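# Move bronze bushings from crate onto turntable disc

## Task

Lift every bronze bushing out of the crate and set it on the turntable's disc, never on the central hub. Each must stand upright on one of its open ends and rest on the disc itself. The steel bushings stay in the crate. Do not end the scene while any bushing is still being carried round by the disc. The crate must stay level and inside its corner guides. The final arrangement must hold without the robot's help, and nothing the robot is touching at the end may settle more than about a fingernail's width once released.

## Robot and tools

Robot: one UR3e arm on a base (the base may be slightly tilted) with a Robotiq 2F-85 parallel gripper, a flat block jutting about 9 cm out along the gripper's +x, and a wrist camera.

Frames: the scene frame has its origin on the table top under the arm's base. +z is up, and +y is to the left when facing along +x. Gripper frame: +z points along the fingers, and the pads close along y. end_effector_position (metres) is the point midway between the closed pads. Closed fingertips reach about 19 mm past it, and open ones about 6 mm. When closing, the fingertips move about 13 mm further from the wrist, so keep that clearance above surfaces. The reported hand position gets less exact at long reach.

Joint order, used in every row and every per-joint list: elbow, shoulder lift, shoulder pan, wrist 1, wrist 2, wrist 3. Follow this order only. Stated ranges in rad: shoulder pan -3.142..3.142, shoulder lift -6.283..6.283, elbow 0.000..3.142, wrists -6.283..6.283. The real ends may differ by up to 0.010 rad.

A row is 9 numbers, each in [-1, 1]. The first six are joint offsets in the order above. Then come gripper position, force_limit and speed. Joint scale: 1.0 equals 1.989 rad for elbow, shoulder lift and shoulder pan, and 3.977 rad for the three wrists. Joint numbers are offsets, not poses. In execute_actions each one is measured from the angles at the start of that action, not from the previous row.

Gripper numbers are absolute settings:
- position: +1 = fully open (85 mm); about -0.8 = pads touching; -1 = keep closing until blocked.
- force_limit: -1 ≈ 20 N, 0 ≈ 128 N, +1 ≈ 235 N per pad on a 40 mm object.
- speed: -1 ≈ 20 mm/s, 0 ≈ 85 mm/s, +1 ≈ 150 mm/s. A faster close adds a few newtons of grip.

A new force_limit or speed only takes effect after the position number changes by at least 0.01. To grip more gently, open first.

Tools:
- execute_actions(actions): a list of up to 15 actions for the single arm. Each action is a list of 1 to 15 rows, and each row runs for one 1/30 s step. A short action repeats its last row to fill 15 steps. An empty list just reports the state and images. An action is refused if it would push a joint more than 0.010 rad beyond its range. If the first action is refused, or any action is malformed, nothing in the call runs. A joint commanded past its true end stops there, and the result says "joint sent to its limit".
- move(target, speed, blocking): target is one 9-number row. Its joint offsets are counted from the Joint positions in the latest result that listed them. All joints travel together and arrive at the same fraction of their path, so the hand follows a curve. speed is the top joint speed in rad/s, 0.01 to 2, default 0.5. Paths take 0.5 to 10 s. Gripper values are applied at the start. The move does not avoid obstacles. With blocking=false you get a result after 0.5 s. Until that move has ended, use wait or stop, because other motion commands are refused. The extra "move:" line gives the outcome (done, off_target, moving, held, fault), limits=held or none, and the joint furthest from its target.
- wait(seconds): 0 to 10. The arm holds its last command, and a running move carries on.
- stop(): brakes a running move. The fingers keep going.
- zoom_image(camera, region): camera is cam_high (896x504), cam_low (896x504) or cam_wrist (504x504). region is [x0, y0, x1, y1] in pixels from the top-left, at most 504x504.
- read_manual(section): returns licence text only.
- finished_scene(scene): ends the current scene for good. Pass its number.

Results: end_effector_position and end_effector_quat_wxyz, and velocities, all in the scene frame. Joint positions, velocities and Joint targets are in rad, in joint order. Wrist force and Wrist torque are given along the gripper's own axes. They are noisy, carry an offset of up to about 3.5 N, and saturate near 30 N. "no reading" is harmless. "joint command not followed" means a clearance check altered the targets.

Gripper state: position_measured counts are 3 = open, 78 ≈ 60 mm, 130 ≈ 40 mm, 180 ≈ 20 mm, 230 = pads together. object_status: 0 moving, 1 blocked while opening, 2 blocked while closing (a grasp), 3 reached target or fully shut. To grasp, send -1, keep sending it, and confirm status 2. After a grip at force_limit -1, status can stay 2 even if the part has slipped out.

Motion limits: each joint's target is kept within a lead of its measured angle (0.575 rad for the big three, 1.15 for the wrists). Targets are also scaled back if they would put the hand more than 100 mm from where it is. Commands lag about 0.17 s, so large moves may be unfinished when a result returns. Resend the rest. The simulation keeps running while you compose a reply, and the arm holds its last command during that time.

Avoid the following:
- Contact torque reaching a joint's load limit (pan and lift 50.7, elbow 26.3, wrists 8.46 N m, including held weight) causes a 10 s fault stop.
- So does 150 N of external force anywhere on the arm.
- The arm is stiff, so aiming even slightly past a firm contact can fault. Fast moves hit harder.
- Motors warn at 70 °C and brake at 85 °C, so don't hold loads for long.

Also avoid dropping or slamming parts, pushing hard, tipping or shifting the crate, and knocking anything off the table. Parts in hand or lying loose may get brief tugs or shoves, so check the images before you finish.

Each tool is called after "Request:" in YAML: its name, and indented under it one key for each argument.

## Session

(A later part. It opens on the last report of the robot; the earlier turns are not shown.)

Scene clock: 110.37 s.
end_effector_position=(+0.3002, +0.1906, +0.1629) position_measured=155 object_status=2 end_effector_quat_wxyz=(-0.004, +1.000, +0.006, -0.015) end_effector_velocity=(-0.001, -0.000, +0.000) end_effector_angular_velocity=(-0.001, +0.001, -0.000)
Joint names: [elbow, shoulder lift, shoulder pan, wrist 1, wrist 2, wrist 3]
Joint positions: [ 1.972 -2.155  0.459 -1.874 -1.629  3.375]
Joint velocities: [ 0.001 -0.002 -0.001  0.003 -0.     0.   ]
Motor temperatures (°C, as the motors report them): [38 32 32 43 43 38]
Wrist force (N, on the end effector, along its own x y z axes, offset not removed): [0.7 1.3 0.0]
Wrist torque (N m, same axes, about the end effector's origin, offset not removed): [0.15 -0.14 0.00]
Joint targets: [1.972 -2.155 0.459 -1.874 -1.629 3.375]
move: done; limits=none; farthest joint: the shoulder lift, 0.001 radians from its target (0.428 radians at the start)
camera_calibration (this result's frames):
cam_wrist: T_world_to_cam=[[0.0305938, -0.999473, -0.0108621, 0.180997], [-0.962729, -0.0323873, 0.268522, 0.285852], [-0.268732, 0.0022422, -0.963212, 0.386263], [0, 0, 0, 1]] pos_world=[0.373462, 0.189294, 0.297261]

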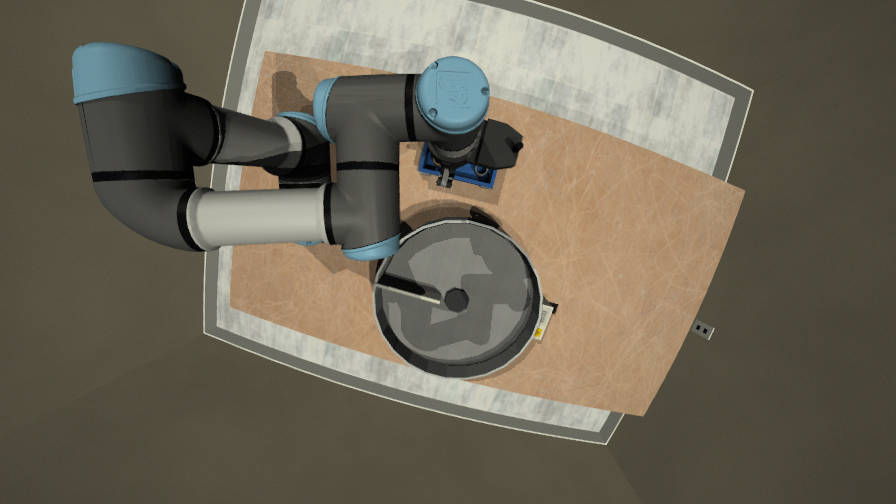

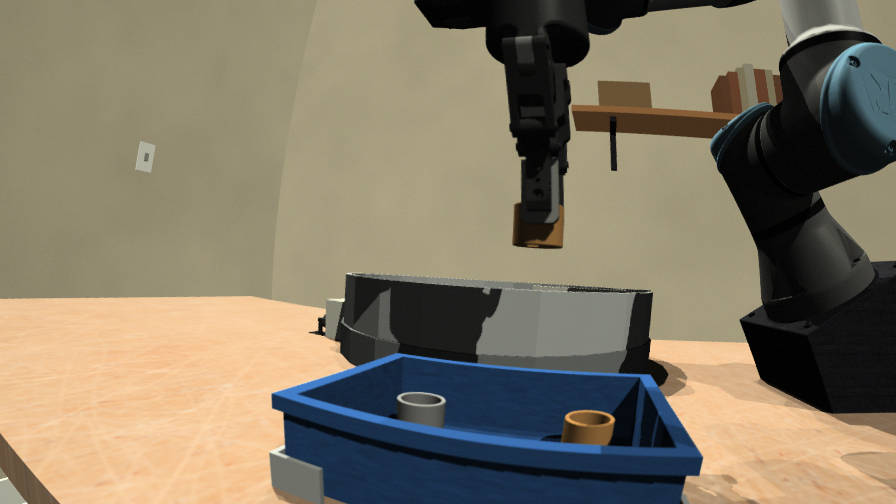

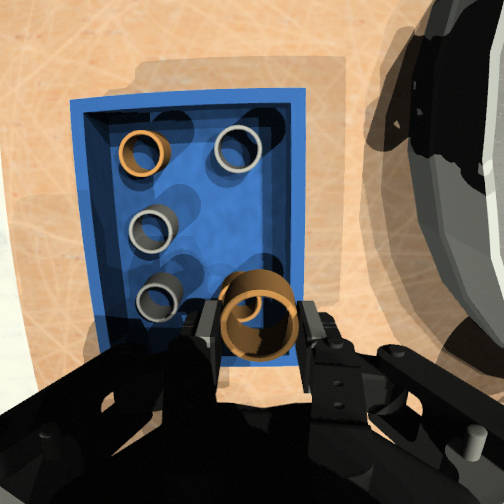

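Request:
move:
  target: [-0.13,0.022,-0.63,0.12,0.125,0,-1,-0.5,0]
  speed: 0.8

Request:
move:
  target: [0.128,0.067,0.078,-0.114,-0.0105,0,-1,-0.5,0]
  speed: 0.3

Scene clock: 116.10 s.
end_effector_position=(+0.3897, -0.0314, +0.1594) position_measured=155 object_status=2 end_effector_quat_wxyz=(+0.005, +0.832, -0.554, -0.015) end_effector_velocity=(-0.000, -0.001, -0.000) end_effector_angular_velocity=(+0.001, +0.000, -0.003)
Joint names: [elbow, shoulder lift, shoulder pan, wrist 1, wrist 2, wrist 3]
Joint positions: [ 1.713 -2.111 -0.794 -1.397 -1.132  3.375]
Joint velocities: [ 0.001 -0.    -0.003  0.001  0.001 -0.   ]
Motor temperatures (°C, as the motors report them): [38 32 32 43 43 38]
Wrist force (N, on the end effector, along its own x y z axes, offset not removed): [1.1 1.7 0.3]
Wrist torque (N m, same axes, about the end effector's origin, offset not removed): [0.21 -0.21 0.00]
Joint targets: [1.713 -2.111 -0.794 -1.397 -1.132 3.375]
move: done; limits=none; farthest joint: the shoulder pan, 0.000 radians from its target (1.252 radians at the start)
camera_calibration (this result's frames):
cam_wrist: T_world_to_cam=[[-0.915314, -0.402045, 0.0236458, 0.338171], [-0.382908, 0.886937, 0.258309, 0.17027], [-0.124824, 0.22738, -0.965773, 0.358823], [0, 0, 0, 1]] pos_world=[0.419521, -0.0966475, 0.294563]

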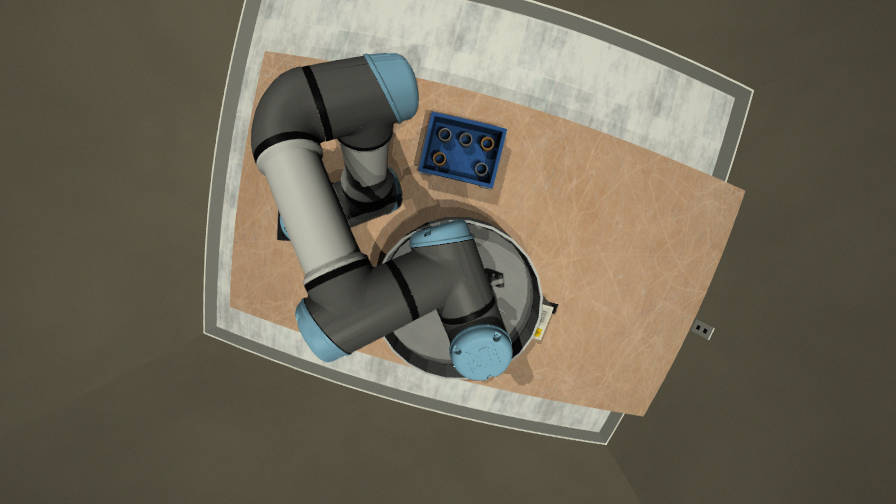

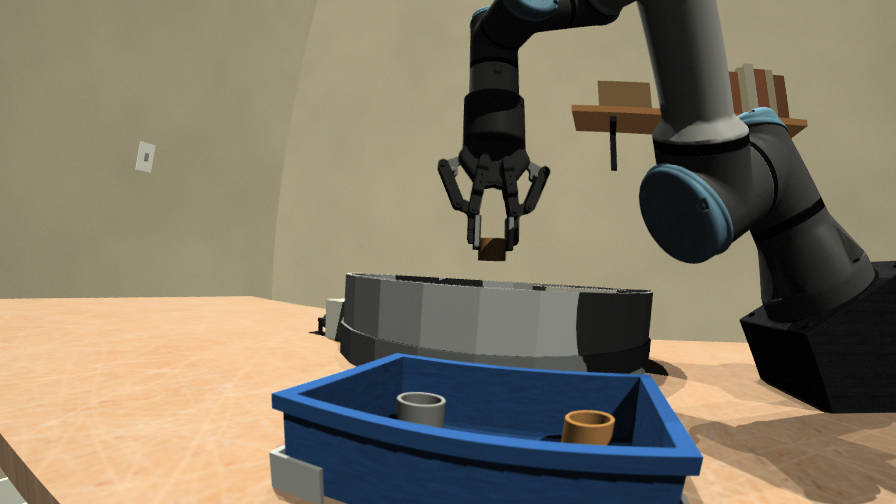

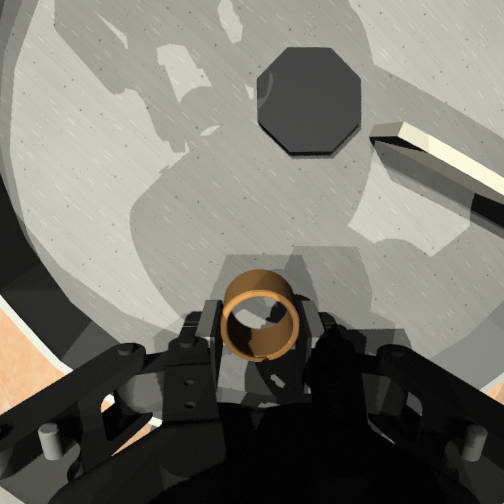

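Scene clock: 118.20 s.
end_effector_position=(+0.3908, -0.0375, +0.0894) position_measured=155 object_status=2 end_effector_quat_wxyz=(+0.005, +0.875, -0.484, -0.017) end_effector_velocity=(+0.000, -0.001, -0.000) end_effector_angular_velocity=(-0.001, -0.001, +0.000)
Joint names: [elbow, shoulder lift, shoulder pan, wrist 1, wrist 2, wrist 3]
Joint positions: [ 1.968 -1.978 -0.639 -1.85  -1.174  3.375]
Joint velocities: [ 0.001  0.    -0.001 -0.002 -0.    -0.   ]
Motor temperatures (°C, as the motors report them): [38 32 32 43 43 38]
Wrist force (N, on the end effector, along its own x y z axes, offset not removed): [0.3 1.3 -0.1]
Wrist torque (N m, same axes, about the end effector's origin, offset not removed): [0.18 -0.08 -0.01]
Joint targets: [1.968 -1.978 -0.639 -1.850 -1.174 3.375]
move: done; limits=none; farthest joint: the shoulder pan, 0.000 radians from its target (0.155 radians at the start)
camera_calibration (this result's frames):
cam_wrist: T_world_to_cam=[[-0.837595, -0.545833, 0.0223983, 0.302758], [-0.521846, 0.811568, 0.262744, 0.245222], [-0.161592, 0.208384, -0.964606, 0.306362], [0, 0, 0, 1]] pos_world=[0.431062, -0.0975999, 0.224306]

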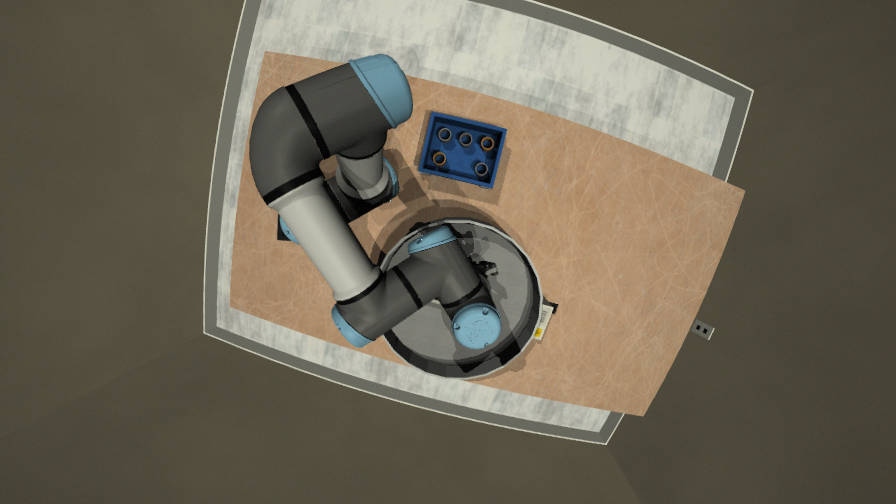

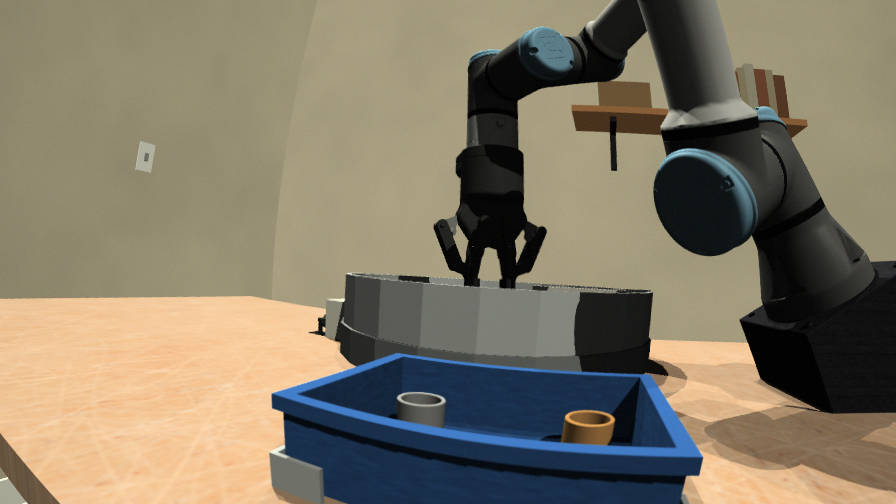

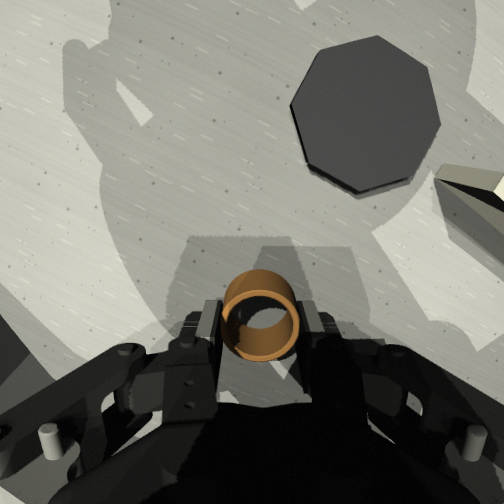

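Request:
move:
  target: [0.021,0.03,0.014,-0.03,-0.0025,0,-1,-0.5,0]
  speed: 0.1

Scene clock: 123.37 s.
end_effector_position=(+0.3931, -0.0423, +0.0718) position_measured=155 object_status=2 end_effector_quat_wxyz=(+0.006, +0.882, -0.471, -0.014) end_effector_velocity=(+0.000, +0.000, -0.000) end_effector_angular_velocity=(+0.000, +0.000, +0.001)
Joint names: [elbow, shoulder lift, shoulder pan, wrist 1, wrist 2, wrist 3]
Joint positions: [ 2.009 -1.919 -0.611 -1.969 -1.184  3.375]
Joint velocities: [ 0.001  0.002  0.001 -0.002 -0.     0.   ]
Motor temperatures (°C, as the motors report them): [38 32 32 43 43 38]
Wrist force (N, on the end effector, along its own x y z axes, offset not removed): [-1.6 6.4 -30.0]
Wrist torque (N m, same axes, about the end effector's origin, offset not removed): [1.16 -0.06 -0.02]
Joint targets: [2.010 -1.918 -0.611 -1.970 -1.184 3.375]
move: done; limits=none; farthest joint: the shoulder pan, 0.000 radians from its target (0.028 radians at the start)
camera_calibration (this result's frames):
cam_wrist: T_world_to_cam=[[-0.820057, -0.571856, 0.0220569, 0.294504], [-0.548109, 0.795918, 0.25708, 0.265032], [-0.164569, 0.198731, -0.966138, 0.291625], [0, 0, 0, 1]] pos_world=[0.434769, -0.100485, 0.207119]

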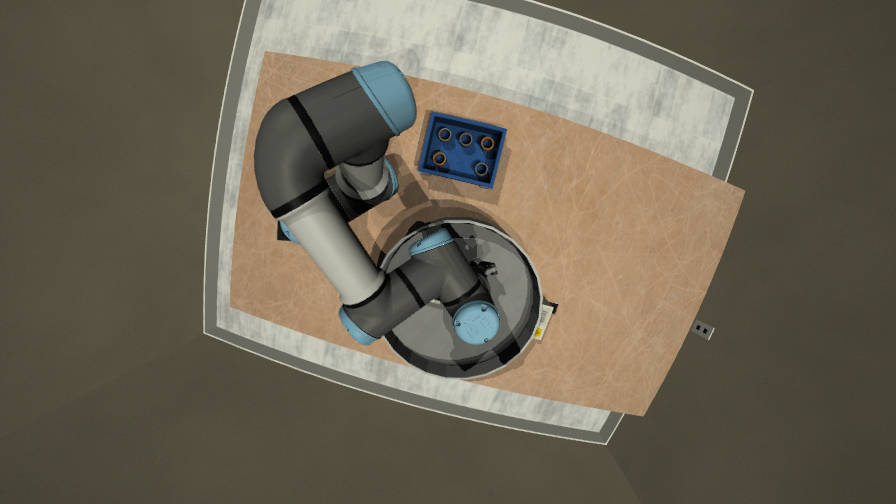

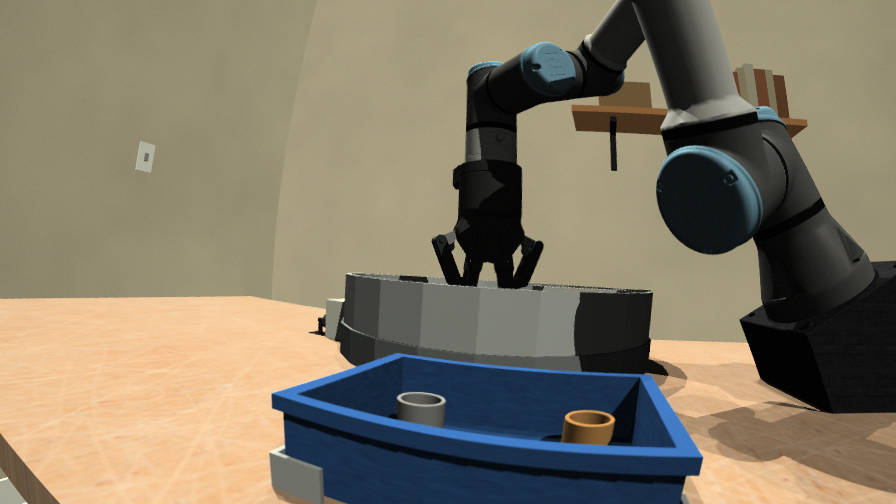

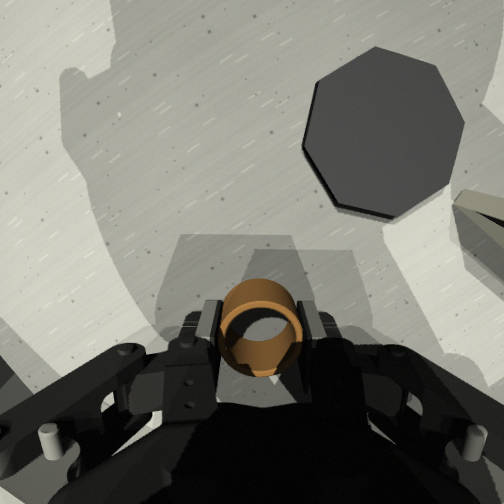

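Request:
execute_actions:
  actions:
    - [[-0.005,-0.007,-0.003,0.007,0,0,0.1,-0.5,0]]
    - [[0,0,0,0,0,0,0.1,-0.5,0]]

Request:
move:
  target: [-0.144,-0.09,-0.089,0.137,0.013,0,0.1,-0.5,0]
  speed: 0.6

Scene clock: 126.77 s.
end_effector_position=(+0.3923, -0.0416, +0.0759) position_measured=117 object_status=3 end_effector_quat_wxyz=(+0.007, +0.881, -0.474, -0.015) end_effector_velocity=(-0.000, +0.000, -0.000) end_effector_angular_velocity=(-0.000, +0.001, +0.000)
Joint names: [elbow, shoulder lift, shoulder pan, wrist 1, wrist 2, wrist 3]
Joint positions: [ 2.    -1.932 -0.617 -1.942 -1.184  3.375]
Joint velocities: [ 0.    -0.     0.001 -0.    -0.001  0.   ]
Motor temperatures (°C, as the motors report them): [38 32 32 43 43 38]
Wrist force (N, on the end effector, along its own x y z axes, offset not removed): [0.3 1.0 -0.3]
Wrist torque (N m, same axes, about the end effector's origin, offset not removed): [0.12 -0.08 0.03]
Joint targets: [2.000 -1.932 -0.617 -1.942 -1.184 3.375]
camera_calibration (this result's frames):
cam_wrist: T_world_to_cam=[[-0.823831, -0.566316, 0.0242676, 0.295693], [-0.542123, 0.799694, 0.258054, 0.260742], [-0.165547, 0.199437, -0.965826, 0.295735], [0, 0, 0, 1]] pos_world=[0.433913, -0.100039, 0.211167]

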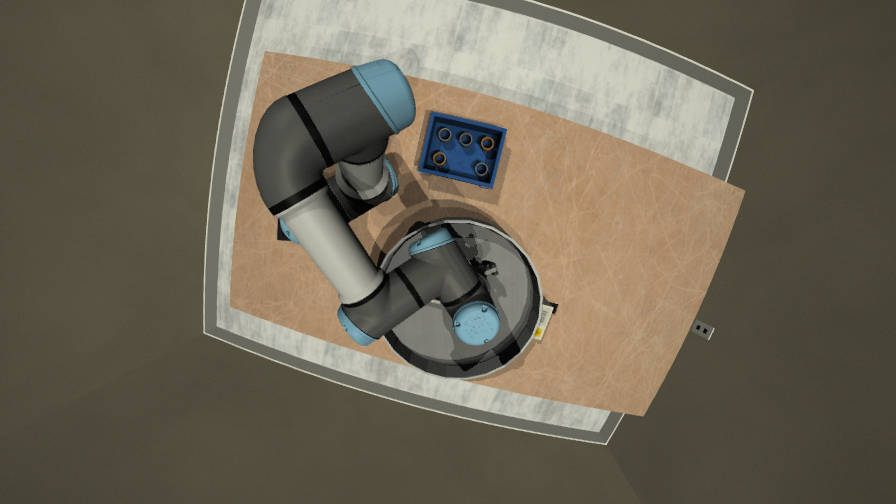

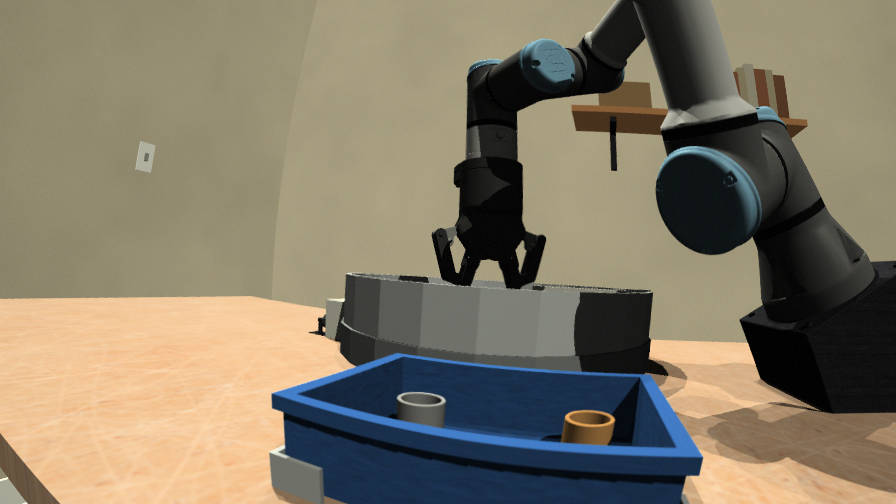

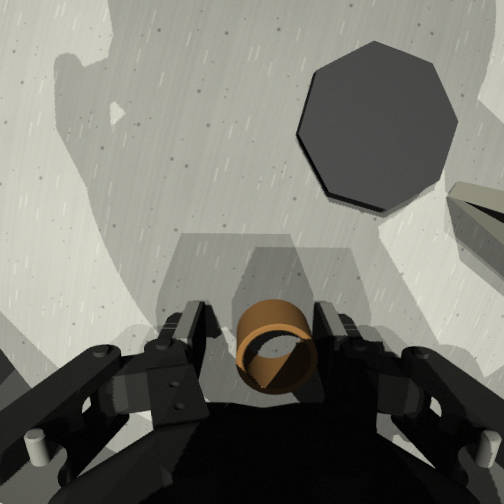

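Scene clock: 128.33 s.
end_effector_position=(+0.3897, -0.0314, +0.1593) position_measured=117 object_status=3 end_effector_quat_wxyz=(+0.005, +0.832, -0.554, -0.015) end_effector_velocity=(-0.000, +0.000, +0.000) end_effector_angular_velocity=(+0.001, +0.000, -0.002)
Joint names: [elbow, shoulder lift, shoulder pan, wrist 1, wrist 2, wrist 3]
Joint positions: [ 1.713 -2.111 -0.794 -1.397 -1.132  3.375]
Joint velocities: [ 0.    -0.001 -0.001  0.003  0.001  0.   ]
Motor temperatures (°C, as the motors report them): [38 32 32 43 43 38]
Wrist force (N, on the end effector, along its own x y z axes, offset not removed): [1.2 1.6 -0.4]
Wrist torque (N m, same axes, about the end effector's origin, offset not removed): [0.22 -0.24 0.01]
Joint targets: [1.713 -2.111 -0.794 -1.397 -1.132 3.375]
move: done; limits=none; farthest joint: the shoulder pan, 0.000 radians from its target (0.177 radians at the start)
camera_calibration (this result's frames):
cam_wrist: T_world_to_cam=[[-0.915325, -0.402023, 0.0236411, 0.338176], [-0.382881, 0.886935, 0.258356, 0.170261], [-0.124833, 0.227428, -0.965761, 0.358815], [0, 0, 0, 1]] pos_world=[0.419522, -0.0966606, 0.294547]

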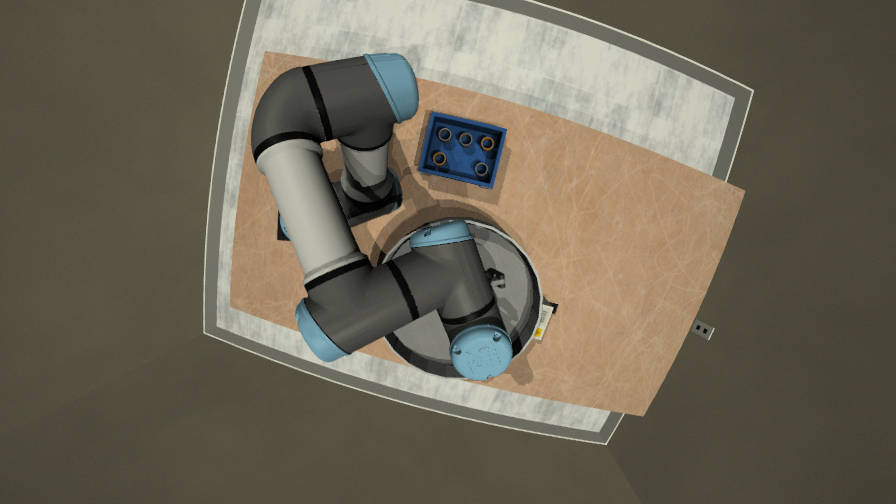

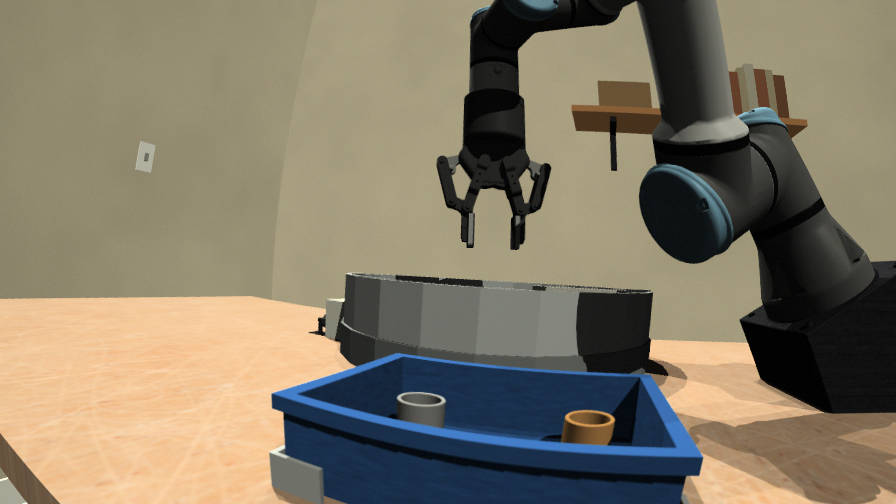

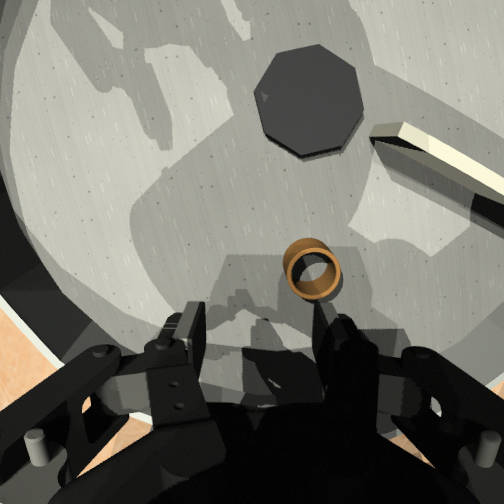

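Request:
move:
  target: [0.129,-0.022,0.654,-0.12,-0.125,0.018,-0.08,-0.5,0]
  speed: 1

Request:
move:
  target: [0.176,0.075,0.021,-0.124,-0.009,0,-0.08,-0.5,0]
  speed: 0.5

Scene clock: 141.63 s.
end_effector_position=(+0.2929, +0.2018, +0.1672) position_measured=139 object_status=3 end_effector_quat_wxyz=(-0.015, +1.000, -0.009, -0.016) end_effector_velocity=(-0.001, +0.001, +0.001) end_effector_angular_velocity=(+0.002, -0.001, +0.004)
Joint names: [elbow, shoulder lift, shoulder pan, wrist 1, wrist 2, wrist 3]
Joint positions: [ 1.97  -2.155  0.506 -1.874 -1.629  3.447]
Joint velocities: [-0.    -0.     0.005 -0.001 -0.001  0.   ]
Motor temperatures (°C, as the motors report them): [38 32 32 43 43 38]
Wrist force (N, on the end effector, along its own x y z axes, offset not removed): [0.5 0.9 0.0]
Wrist torque (N m, same axes, about the end effector's origin, offset not removed): [0.09 -0.11 0.00]
Joint targets: [1.970 -2.155 0.507 -1.874 -1.629 3.447]
move: done; limits=none; farthest joint: the shoulder pan, 0.000 radians from its target (1.301 radians at the start)
camera_calibration (this result's frames):
cam_wrist: T_world_to_cam=[[0.000278901, -0.999466, -0.0326768, 0.204928], [-0.962754, -0.00910353, 0.270227, 0.273006], [-0.27038, 0.0313843, -0.962242, 0.382897], [0, 0, 0, 1]] pos_world=[0.366308, 0.195287, 0.301362]

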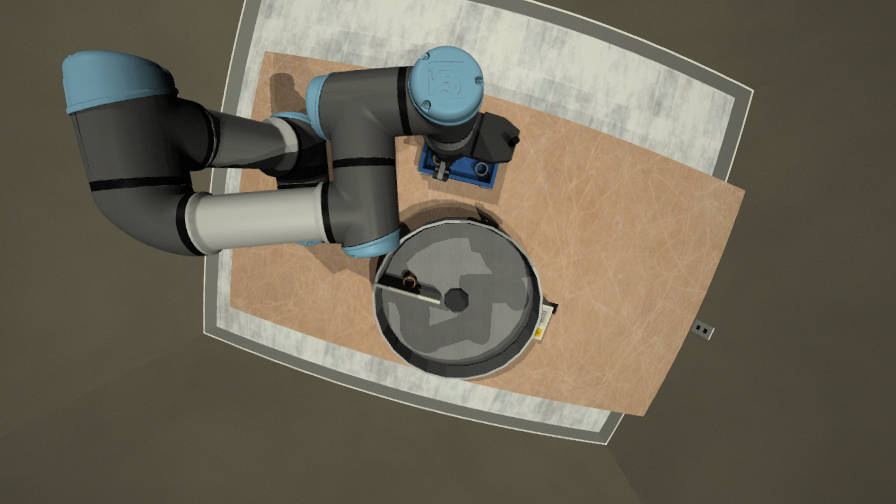

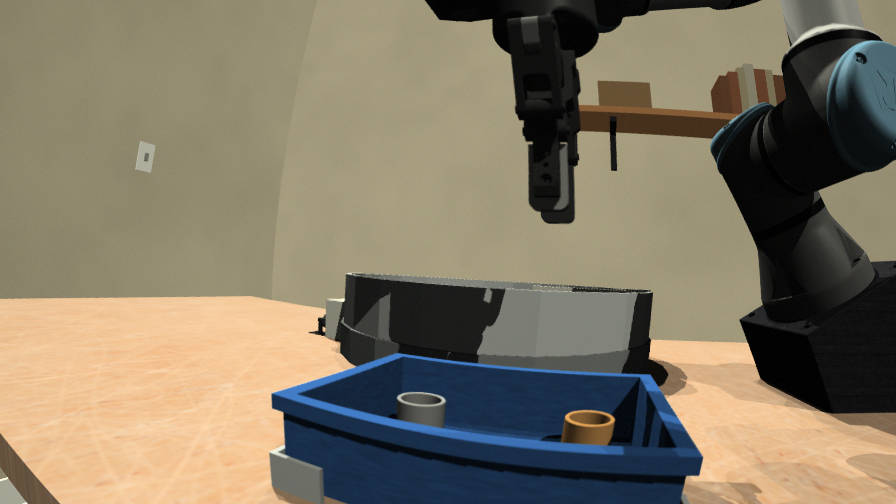

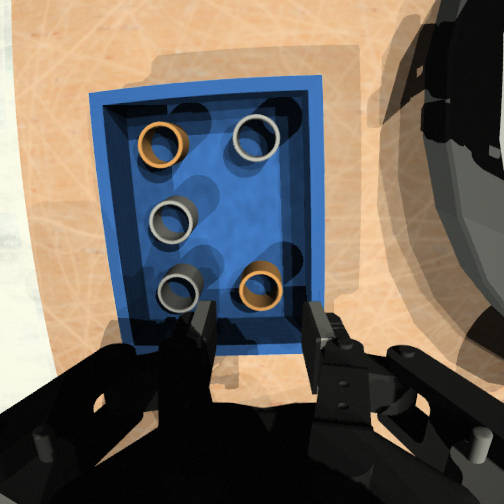

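Scene clock: 143.27 s.
end_effector_position=(+0.2641, +0.2051, +0.0821) position_measured=139 object_status=3 end_effector_quat_wxyz=(-0.007, +1.000, +0.010, -0.015) end_effector_velocity=(-0.001, +0.000, -0.000) end_effector_angular_velocity=(+0.000, +0.001, +0.001)
Joint names: [elbow, shoulder lift, shoulder pan, wrist 1, wrist 2, wrist 3]
Joint positions: [ 2.32  -2.006  0.548 -2.367 -1.665  3.447]
Joint velocities: [ 0.002  0.001  0.001 -0.002 -0.     0.   ]
Motor temperatures (°C, as the motors report them): [38 32 32 43 43 38]
Wrist force (N, on the end effector, along its own x y z axes, offset not removed): [0.9 1.7 0.0]
Wrist torque (N m, same axes, about the end effector's origin, offset not removed): [0.24 -0.20 0.02]
Joint targets: [2.320 -2.006 0.548 -2.367 -1.665 3.447]
move: done; limits=none; farthest joint: the shoulder pan, 0.000 radians from its target (0.041 radians at the start)
camera_calibration (this result's frames):
cam_wrist: T_world_to_cam=[[0.0380327, -0.999126, -0.0173397, 0.194156], [-0.962553, -0.0412904, 0.267929, 0.275094], [-0.268411, 0.00650035, -0.963283, 0.297772], [0, 0, 0, 1]] pos_world=[0.337333, 0.203409, 0.216499]

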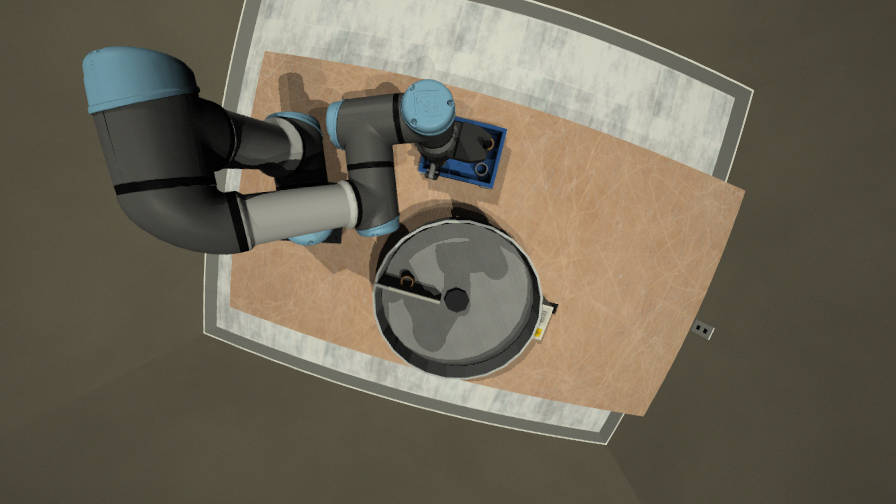

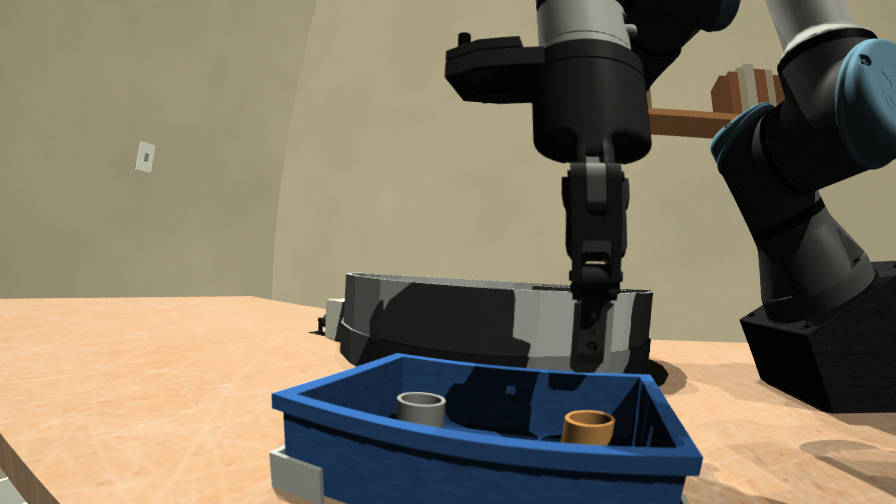

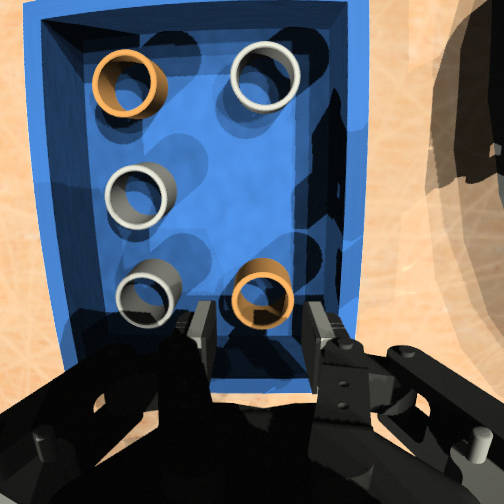

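Request:
move:
  target: [0.048,0.1,-0.011,-0.074,0.0015,0,-0.08,-0.5,0]
  speed: 0.08

Scene clock: 150.43 s.
end_effector_position=(+0.2624, +0.2044, +0.0368) position_measured=139 object_status=3 end_effector_quat_wxyz=(-0.005, +1.000, +0.001, -0.015) end_effector_velocity=(+0.000, +0.000, -0.000) end_effector_angular_velocity=(+0.000, -0.001, -0.000)
Joint names: [elbow, shoulder lift, shoulder pan, wrist 1, wrist 2, wrist 3]
Joint positions: [ 2.415 -1.807  0.526 -2.661 -1.659  3.447]
Joint velocities: [ 0.     0.001  0.    -0.002 -0.     0.   ]
Motor temperatures (°C, as the motors report them): [38 32 32 43 43 38]
Wrist force (N, on the end effector, along its own x y z axes, offset not removed): [-0.1 2.2 0.2]
Wrist torque (N m, same axes, about the end effector's origin, offset not removed): [0.25 -0.01 -0.02]
Joint targets: [2.415 -1.807 0.526 -2.662 -1.659 3.447]
move: done; limits=none; farthest joint: the shoulder pan, 0.000 radians from its target (0.022 radians at the start)
camera_calibration (this result's frames):
cam_wrist: T_world_to_cam=[[0.0189062, -0.999746, -0.0122464, 0.197771], [-0.962991, -0.0215022, 0.268675, 0.281545], [-0.26887, 0.00671359, -0.963153, 0.253809], [0, 0, 0, 1]] pos_world=[0.335627, 0.20207, 0.171235]

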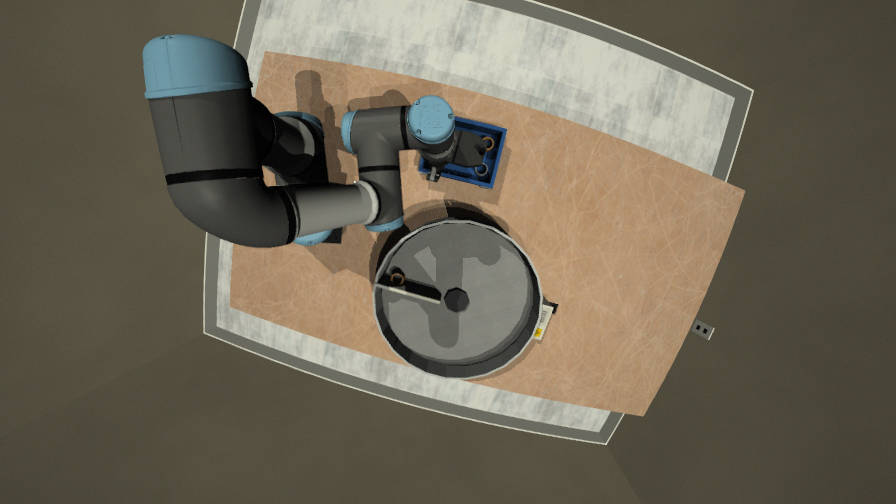

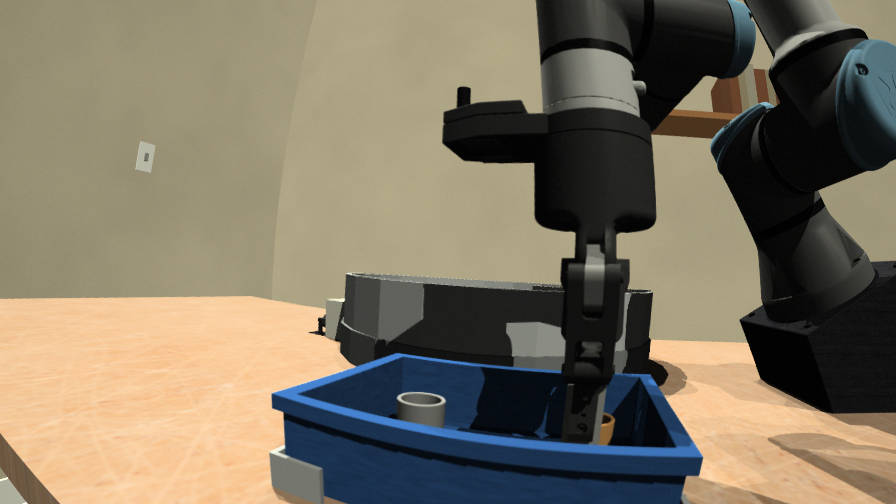

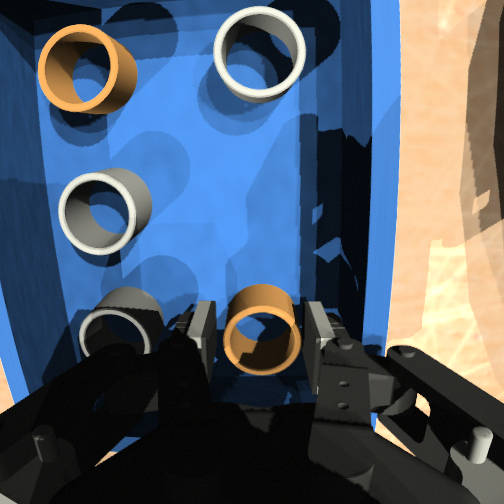

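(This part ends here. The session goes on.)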